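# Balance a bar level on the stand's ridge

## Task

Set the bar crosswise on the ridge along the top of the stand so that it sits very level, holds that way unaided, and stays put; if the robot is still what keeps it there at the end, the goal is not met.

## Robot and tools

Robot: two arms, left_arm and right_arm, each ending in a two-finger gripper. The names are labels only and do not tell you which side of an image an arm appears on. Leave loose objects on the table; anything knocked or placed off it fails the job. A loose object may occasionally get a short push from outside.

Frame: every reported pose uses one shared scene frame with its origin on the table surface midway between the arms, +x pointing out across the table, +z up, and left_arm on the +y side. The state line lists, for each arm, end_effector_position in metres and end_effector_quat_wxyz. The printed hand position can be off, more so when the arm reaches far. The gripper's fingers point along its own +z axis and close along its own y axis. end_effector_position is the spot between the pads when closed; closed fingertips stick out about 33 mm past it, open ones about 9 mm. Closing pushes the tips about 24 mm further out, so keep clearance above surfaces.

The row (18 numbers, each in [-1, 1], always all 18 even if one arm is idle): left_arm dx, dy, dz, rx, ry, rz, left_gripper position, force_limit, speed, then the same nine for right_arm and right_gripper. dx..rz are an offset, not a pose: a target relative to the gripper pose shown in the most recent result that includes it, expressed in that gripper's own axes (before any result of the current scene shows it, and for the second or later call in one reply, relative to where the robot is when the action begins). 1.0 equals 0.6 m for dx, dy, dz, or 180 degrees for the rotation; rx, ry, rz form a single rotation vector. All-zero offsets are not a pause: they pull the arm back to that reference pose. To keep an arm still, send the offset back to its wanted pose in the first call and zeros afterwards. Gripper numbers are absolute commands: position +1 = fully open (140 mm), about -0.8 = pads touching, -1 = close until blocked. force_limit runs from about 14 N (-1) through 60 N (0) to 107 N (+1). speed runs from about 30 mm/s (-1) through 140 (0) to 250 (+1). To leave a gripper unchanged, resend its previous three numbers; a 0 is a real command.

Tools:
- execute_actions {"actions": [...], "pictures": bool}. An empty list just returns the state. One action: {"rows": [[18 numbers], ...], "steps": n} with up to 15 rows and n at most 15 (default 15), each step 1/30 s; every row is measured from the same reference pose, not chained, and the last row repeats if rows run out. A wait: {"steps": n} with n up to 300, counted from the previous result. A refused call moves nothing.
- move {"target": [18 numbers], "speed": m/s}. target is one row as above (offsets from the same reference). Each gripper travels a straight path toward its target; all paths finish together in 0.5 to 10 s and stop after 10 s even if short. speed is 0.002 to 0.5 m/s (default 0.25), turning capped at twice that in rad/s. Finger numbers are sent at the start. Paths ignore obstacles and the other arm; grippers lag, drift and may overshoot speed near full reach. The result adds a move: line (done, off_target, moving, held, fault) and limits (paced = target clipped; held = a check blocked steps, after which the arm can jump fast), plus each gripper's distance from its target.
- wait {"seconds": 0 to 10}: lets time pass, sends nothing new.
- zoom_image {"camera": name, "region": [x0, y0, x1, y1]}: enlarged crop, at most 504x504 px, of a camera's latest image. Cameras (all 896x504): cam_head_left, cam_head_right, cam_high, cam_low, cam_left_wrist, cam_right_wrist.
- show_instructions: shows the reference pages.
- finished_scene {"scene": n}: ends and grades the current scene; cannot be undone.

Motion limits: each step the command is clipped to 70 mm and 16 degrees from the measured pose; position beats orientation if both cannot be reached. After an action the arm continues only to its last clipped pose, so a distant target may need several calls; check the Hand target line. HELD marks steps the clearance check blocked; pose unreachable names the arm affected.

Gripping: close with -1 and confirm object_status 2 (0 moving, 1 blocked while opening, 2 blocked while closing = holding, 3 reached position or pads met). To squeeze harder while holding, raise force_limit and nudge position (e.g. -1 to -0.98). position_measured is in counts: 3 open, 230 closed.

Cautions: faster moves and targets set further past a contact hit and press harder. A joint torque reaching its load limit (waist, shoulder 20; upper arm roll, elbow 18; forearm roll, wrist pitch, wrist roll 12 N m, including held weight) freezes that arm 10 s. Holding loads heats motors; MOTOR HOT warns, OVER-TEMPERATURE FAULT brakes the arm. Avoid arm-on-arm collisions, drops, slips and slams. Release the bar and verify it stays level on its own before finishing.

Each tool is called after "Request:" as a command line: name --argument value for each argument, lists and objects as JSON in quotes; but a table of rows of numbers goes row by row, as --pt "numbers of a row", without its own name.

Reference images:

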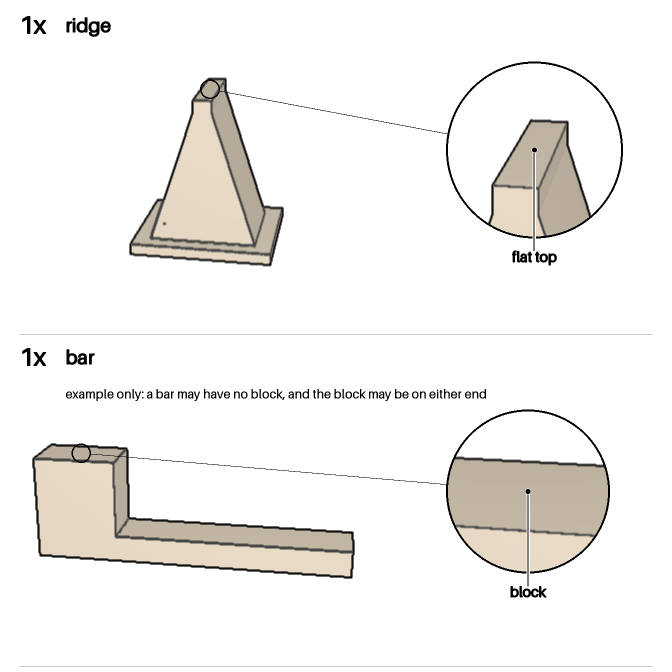

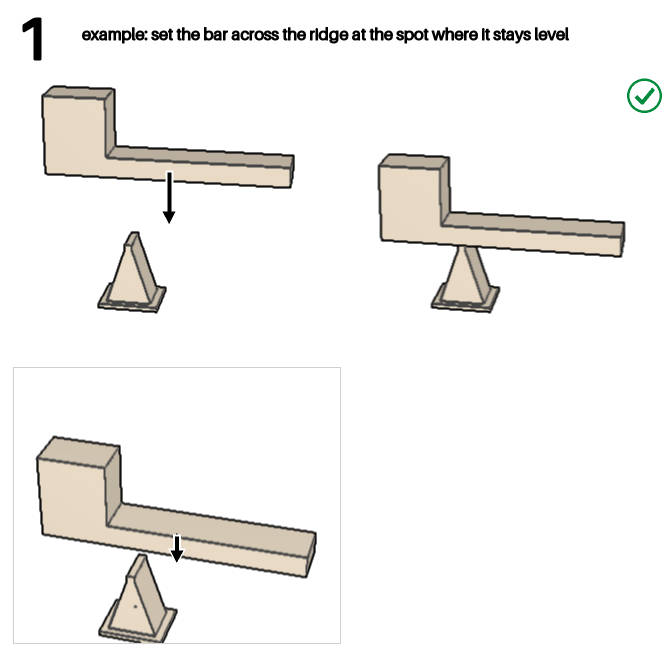

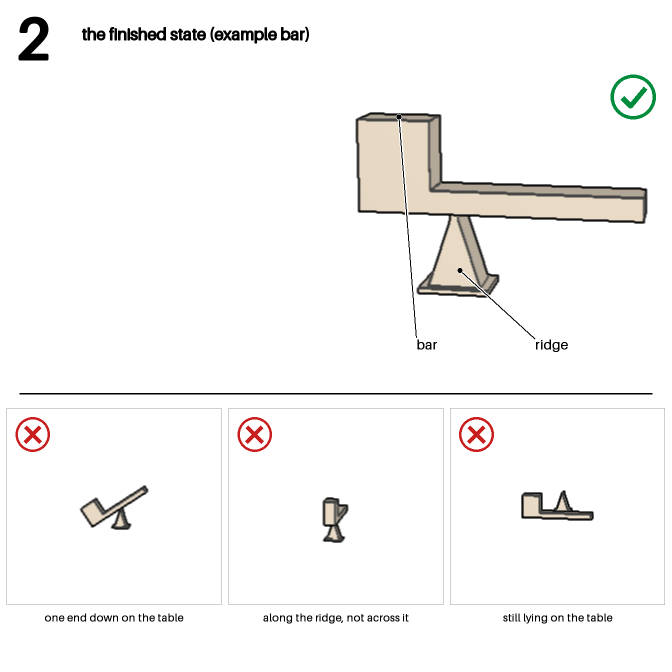

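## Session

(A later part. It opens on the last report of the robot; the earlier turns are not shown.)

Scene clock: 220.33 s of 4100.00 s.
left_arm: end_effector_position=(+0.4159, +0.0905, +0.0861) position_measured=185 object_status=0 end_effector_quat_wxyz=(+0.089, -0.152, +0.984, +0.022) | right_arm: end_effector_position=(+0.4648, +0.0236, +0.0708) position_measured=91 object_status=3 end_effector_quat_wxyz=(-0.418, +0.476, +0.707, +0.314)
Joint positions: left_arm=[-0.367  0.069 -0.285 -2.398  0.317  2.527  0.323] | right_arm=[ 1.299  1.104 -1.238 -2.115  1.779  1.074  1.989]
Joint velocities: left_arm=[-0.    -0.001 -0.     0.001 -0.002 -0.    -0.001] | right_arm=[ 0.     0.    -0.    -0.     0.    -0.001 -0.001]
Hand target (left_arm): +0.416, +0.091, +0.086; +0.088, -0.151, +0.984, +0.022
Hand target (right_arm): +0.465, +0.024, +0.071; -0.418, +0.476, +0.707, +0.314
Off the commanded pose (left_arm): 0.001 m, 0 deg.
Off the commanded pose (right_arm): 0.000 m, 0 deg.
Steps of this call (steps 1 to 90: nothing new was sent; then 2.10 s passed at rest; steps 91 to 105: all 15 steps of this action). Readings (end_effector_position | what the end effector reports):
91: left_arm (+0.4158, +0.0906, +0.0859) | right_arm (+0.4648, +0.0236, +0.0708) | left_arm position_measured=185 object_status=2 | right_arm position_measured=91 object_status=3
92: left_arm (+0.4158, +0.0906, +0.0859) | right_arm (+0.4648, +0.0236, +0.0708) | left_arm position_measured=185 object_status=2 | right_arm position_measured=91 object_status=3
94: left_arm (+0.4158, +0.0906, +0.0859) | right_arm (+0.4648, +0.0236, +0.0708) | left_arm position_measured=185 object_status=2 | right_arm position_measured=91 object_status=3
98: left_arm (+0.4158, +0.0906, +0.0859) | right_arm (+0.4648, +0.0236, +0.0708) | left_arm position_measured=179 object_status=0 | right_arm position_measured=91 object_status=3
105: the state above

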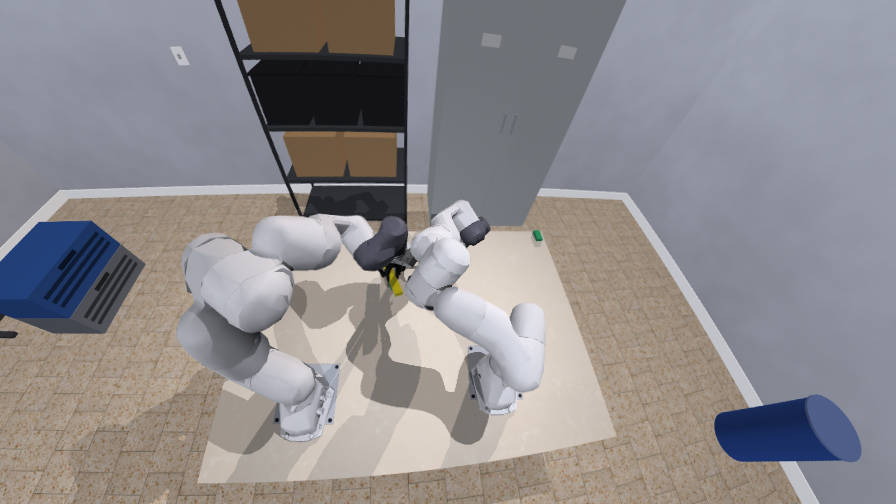

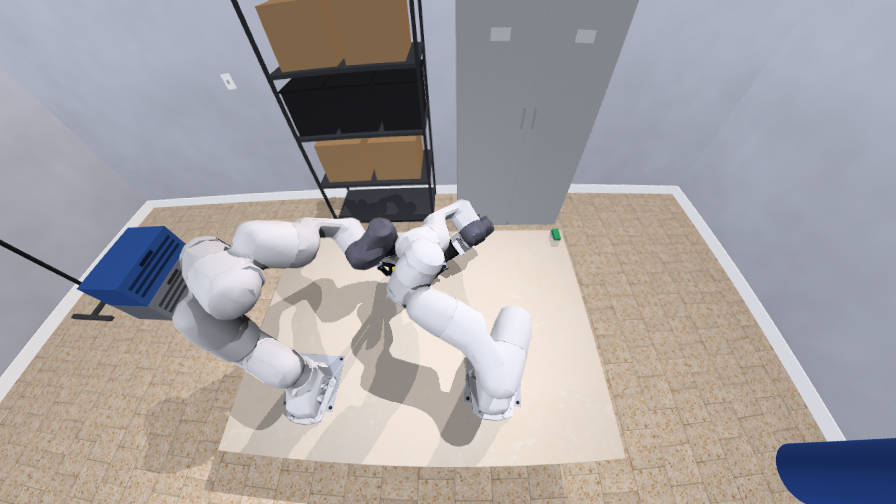

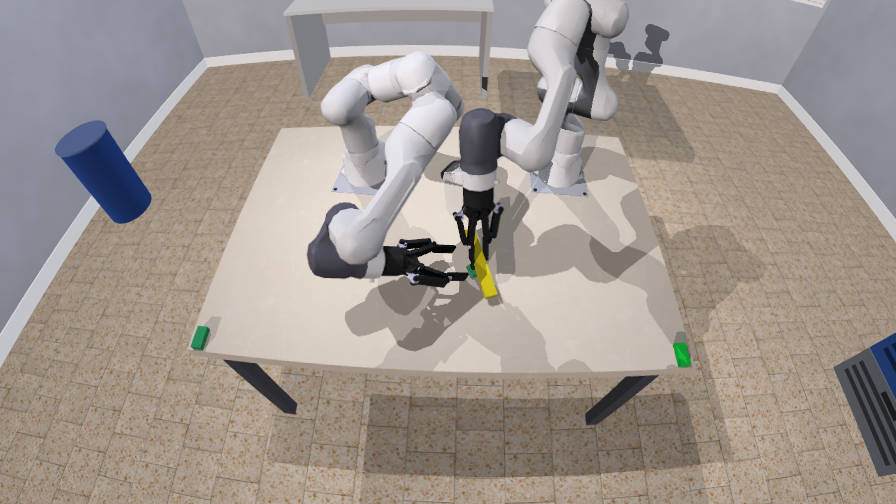

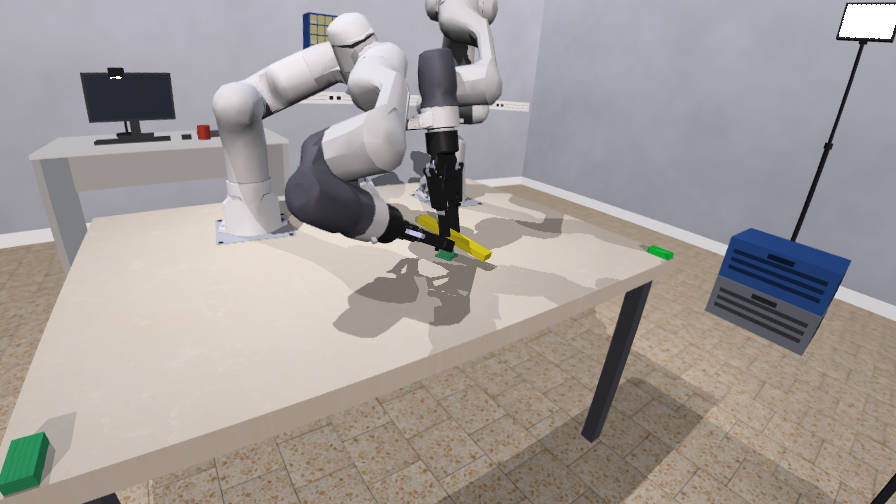

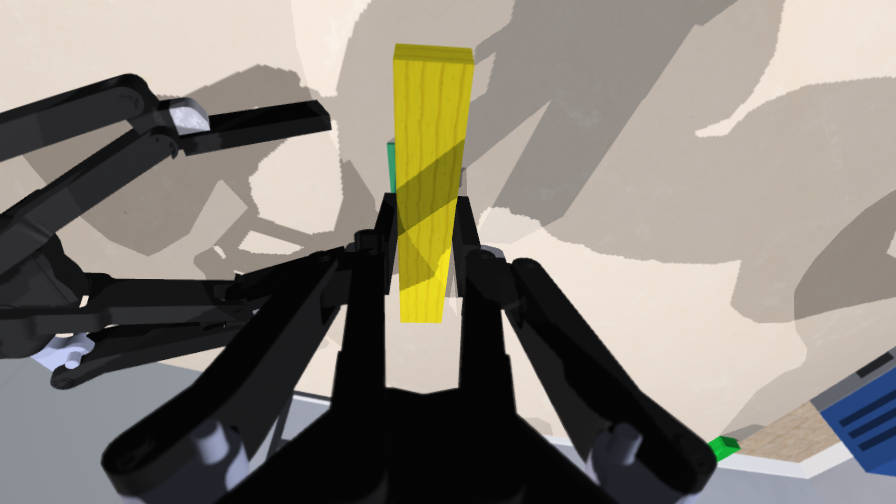

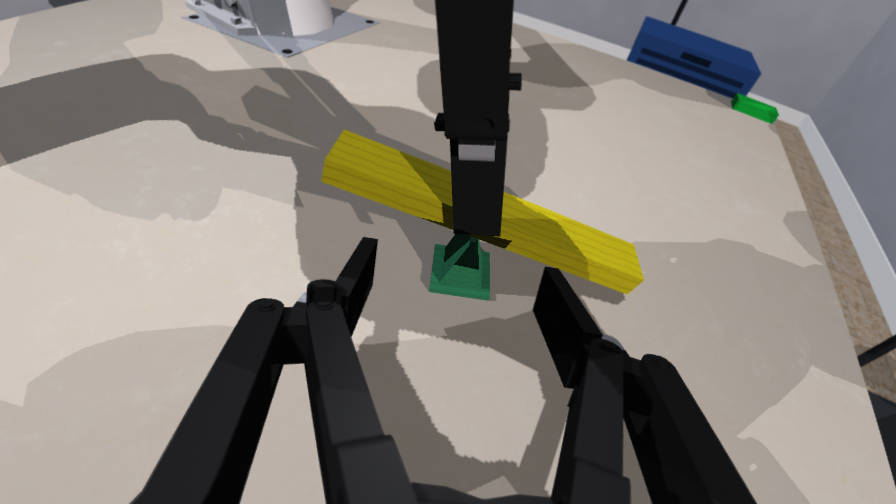

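Request:
move --target '[0.005,0,-0.014,0,-0.069,0,-1,0,-0.3,0,0,0,0,0,0,0.3,0,0]' --speed 0.04

Request:
move --target '[0.047,0,-0.02,0,0,0,-1,0,-0.3,0,0,0,0,0,0,0.3,0,0]' --speed 0.03

Scene clock: 228.87 s of 4100.00 s.
left_arm: end_effector_position=(+0.4138, +0.0918, +0.0871) position_measured=185 object_status=2 end_effector_quat_wxyz=(+0.117, -0.140, +0.983, +0.030) | right_arm: end_effector_position=(+0.4648, +0.0236, +0.0708) position_measured=91 object_status=3 end_effector_quat_wxyz=(-0.418, +0.476, +0.707, +0.314)
Joint positions: left_arm=[-0.385  0.051 -0.286 -2.427  0.417  2.546  0.243] | right_arm=[ 1.299  1.104 -1.238 -2.115  1.779  1.074  1.989]
Joint velocities: left_arm=[-0.001 -0.001  0.001  0.     0.001 -0.001 -0.   ] | right_arm=[-0.001  0.     0.001  0.    -0.001  0.001 -0.   ]
Hand target (left_arm): +0.414, +0.092, +0.087; +0.117, -0.140, +0.983, +0.030
Hand target (right_arm): +0.465, +0.024, +0.071; -0.418, +0.476, +0.707, +0.314
Off the commanded pose (left_arm): 0.008 m, 9 deg.
Off the commanded pose (right_arm): 0.000 m, 0 deg.
After step 90, 2.60 s passed at rest.
move: held (left_arm); limits=held; held on 61 of 88 steps (left_arm), including the last (left_arm)
pose unreachable (left arm): on one or more control steps of this call this arm could not follow its commanded pose, so it was not sent that pose on those steps. On the call's last step it was still not sent that pose. It may still have moved: this result reports where it is.
cause: the commanded pose would bring a part of the arm too close to another arm (a part of this arm just beyond joint 6 (wrist pitch) and a part of the other arm just beyond its joint 4 (elbow)).

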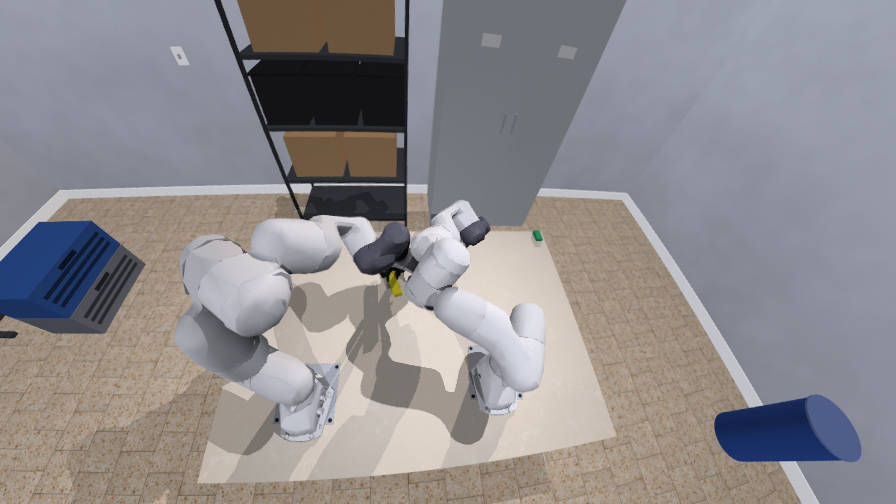

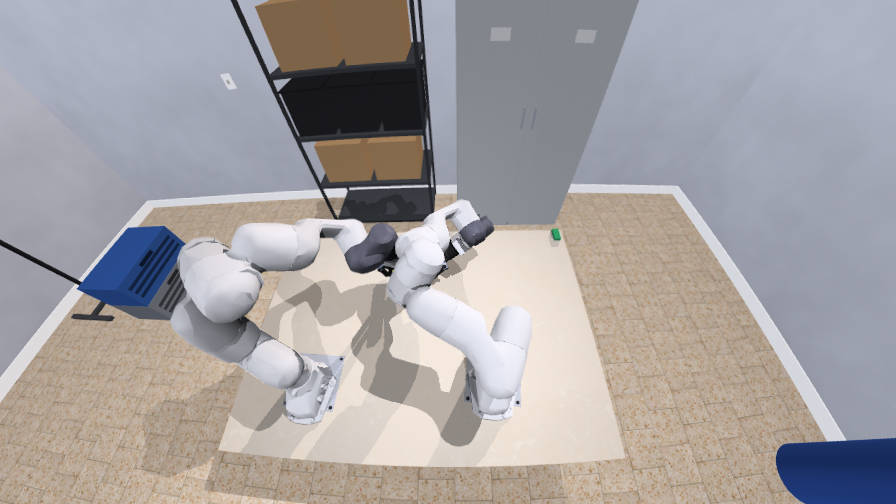

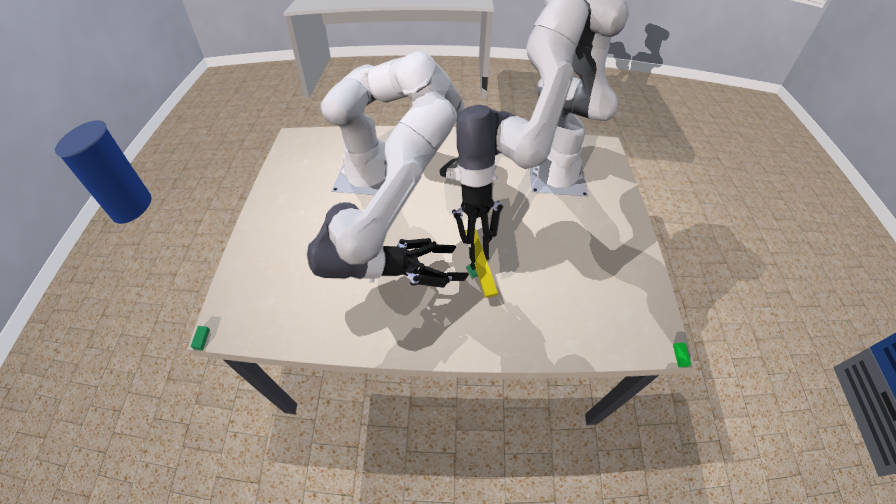

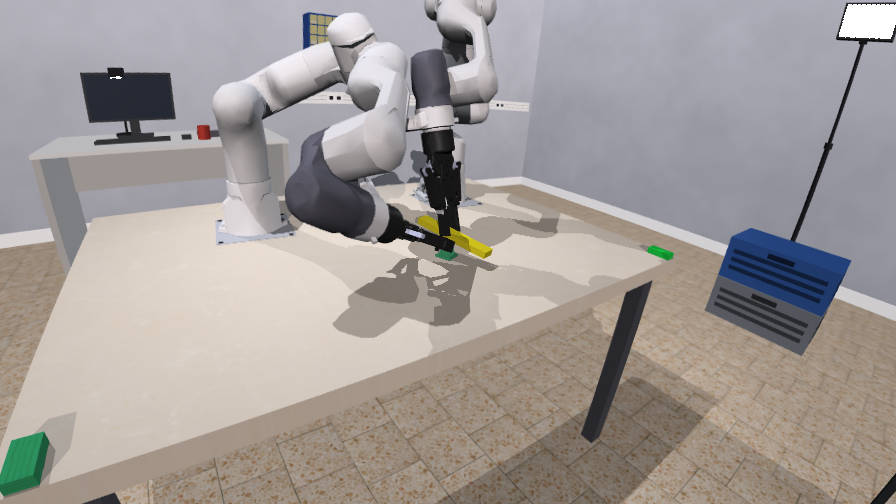

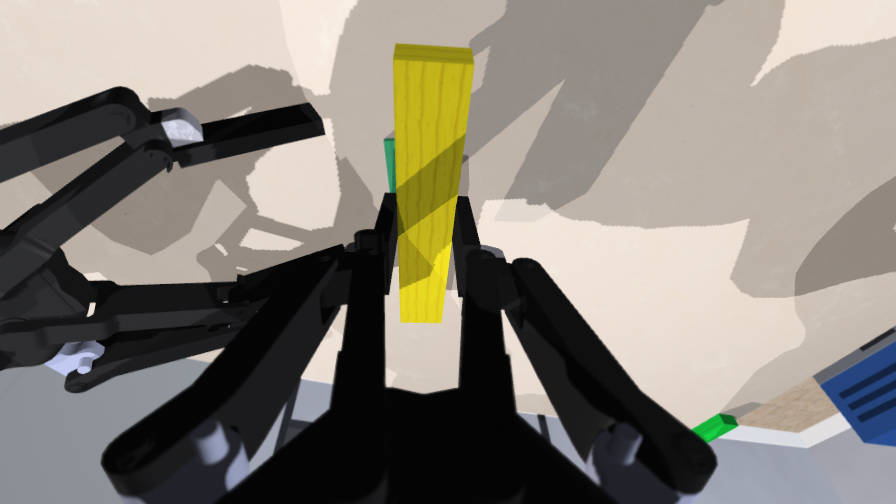

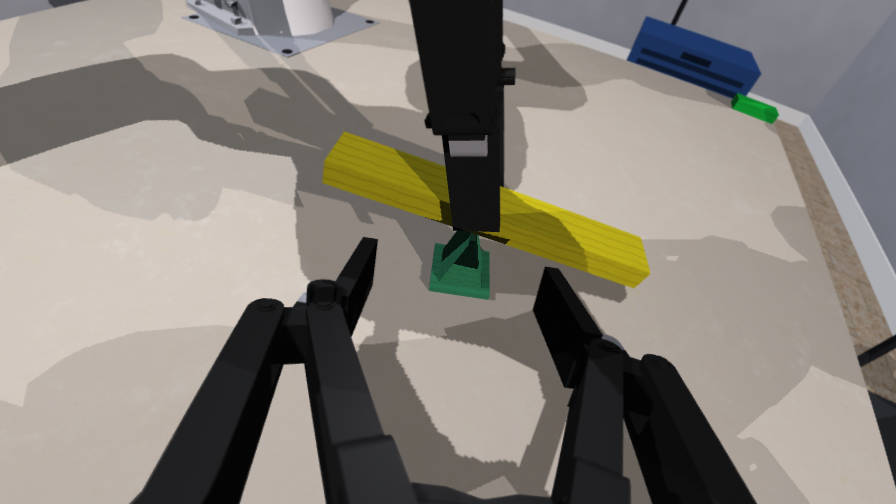

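Scene clock: 230.37 s of 4100.00 s.
left_arm: end_effector_position=(+0.4126, +0.0920, +0.0869) position_measured=185 object_status=2 end_effector_quat_wxyz=(+0.117, -0.139, +0.983, +0.030) | right_arm: end_effector_position=(+0.4648, +0.0236, +0.0708) position_measured=91 object_status=3 end_effector_quat_wxyz=(-0.418, +0.476, +0.707, +0.314)
Joint positions: left_arm=[-0.386  0.049 -0.286 -2.43   0.417  2.546  0.242] | right_arm=[ 1.299  1.104 -1.238 -2.115  1.779  1.074  1.989]
Joint velocities: left_arm=[-0.001  0.     0.     0.    -0.001  0.001  0.   ] | right_arm=[-0.001  0.     0.001  0.    -0.     0.    -0.003]
Hand target (left_arm): +0.413, +0.092, +0.087; +0.117, -0.139, +0.983, +0.030
Hand target (right_arm): +0.465, +0.024, +0.071; -0.418, +0.476, +0.707, +0.314
Off the commanded pose (left_arm): 0.030 m, 0 deg.
Off the commanded pose (right_arm): 0.000 m, 0 deg.
move: held (left_arm); limits=held; held on 34 of 38 steps (left_arm), including the last (left_arm)
pose unreachable (left arm): on one or more control steps of this call this arm could not follow its commanded pose, so it was not sent that pose on those steps. On the call's last step it was still not sent that pose. It may still have moved: this result reports where it is.
cause: the commanded pose would bring a part of the arm too close to another arm (a part of this arm just beyond joint 6 (wrist pitch) and a part of the other arm just beyond its joint 4 (elbow)).

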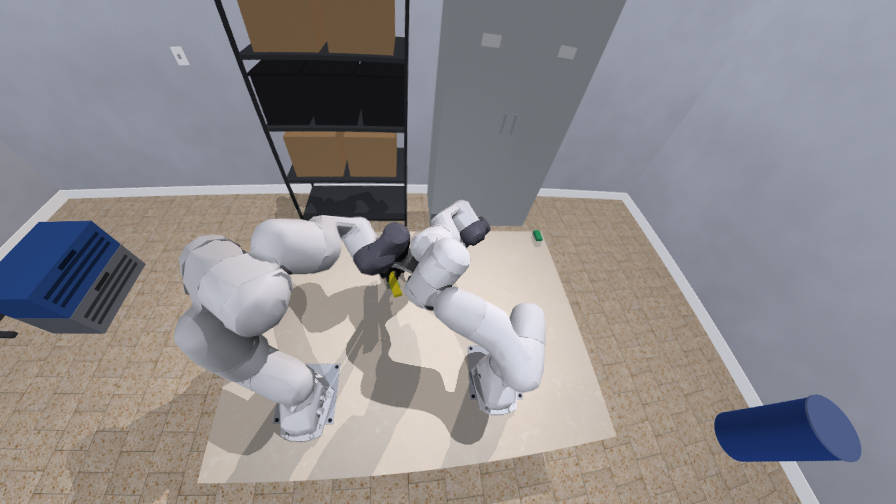

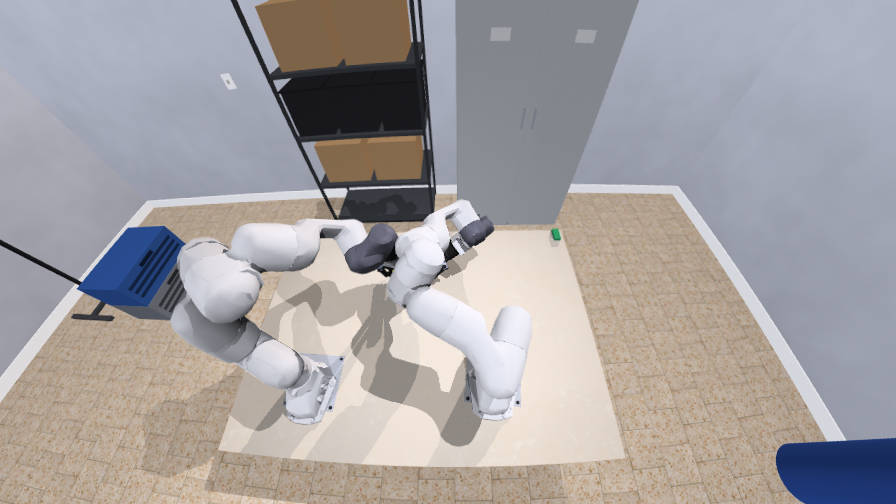

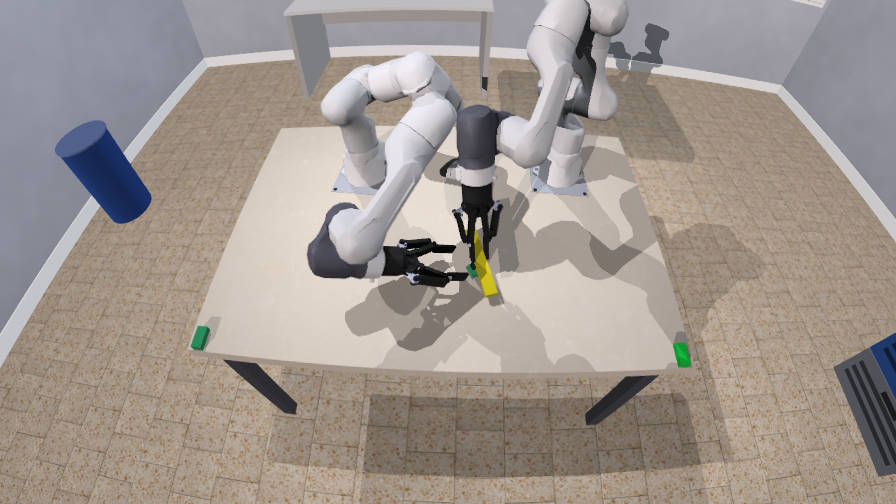

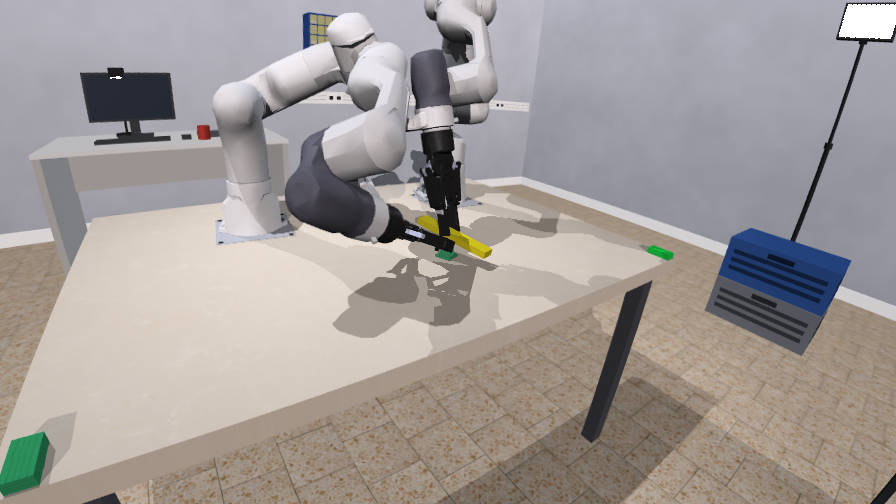

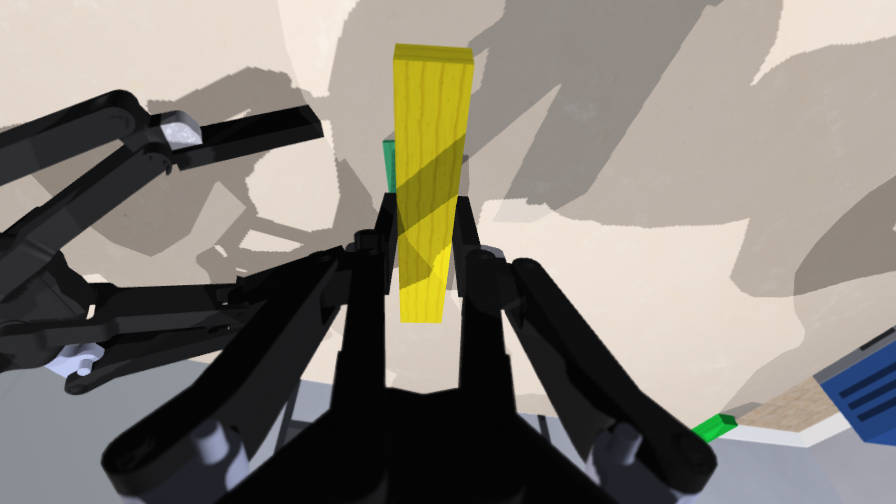

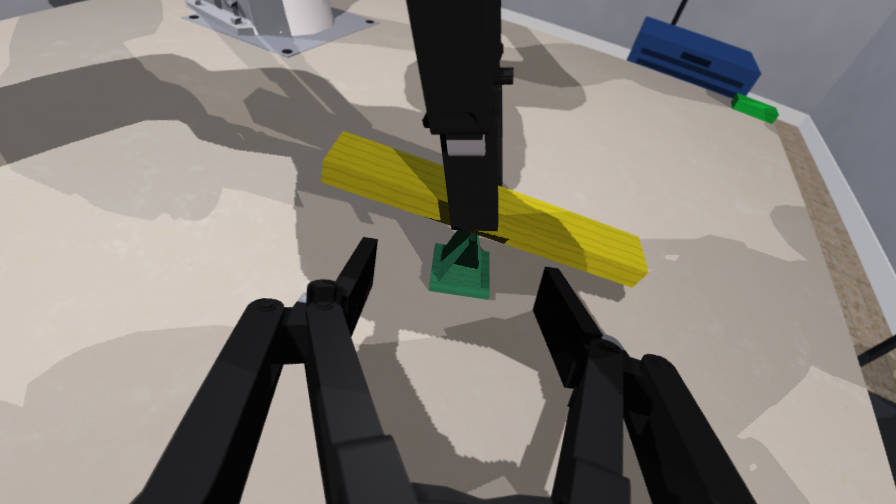

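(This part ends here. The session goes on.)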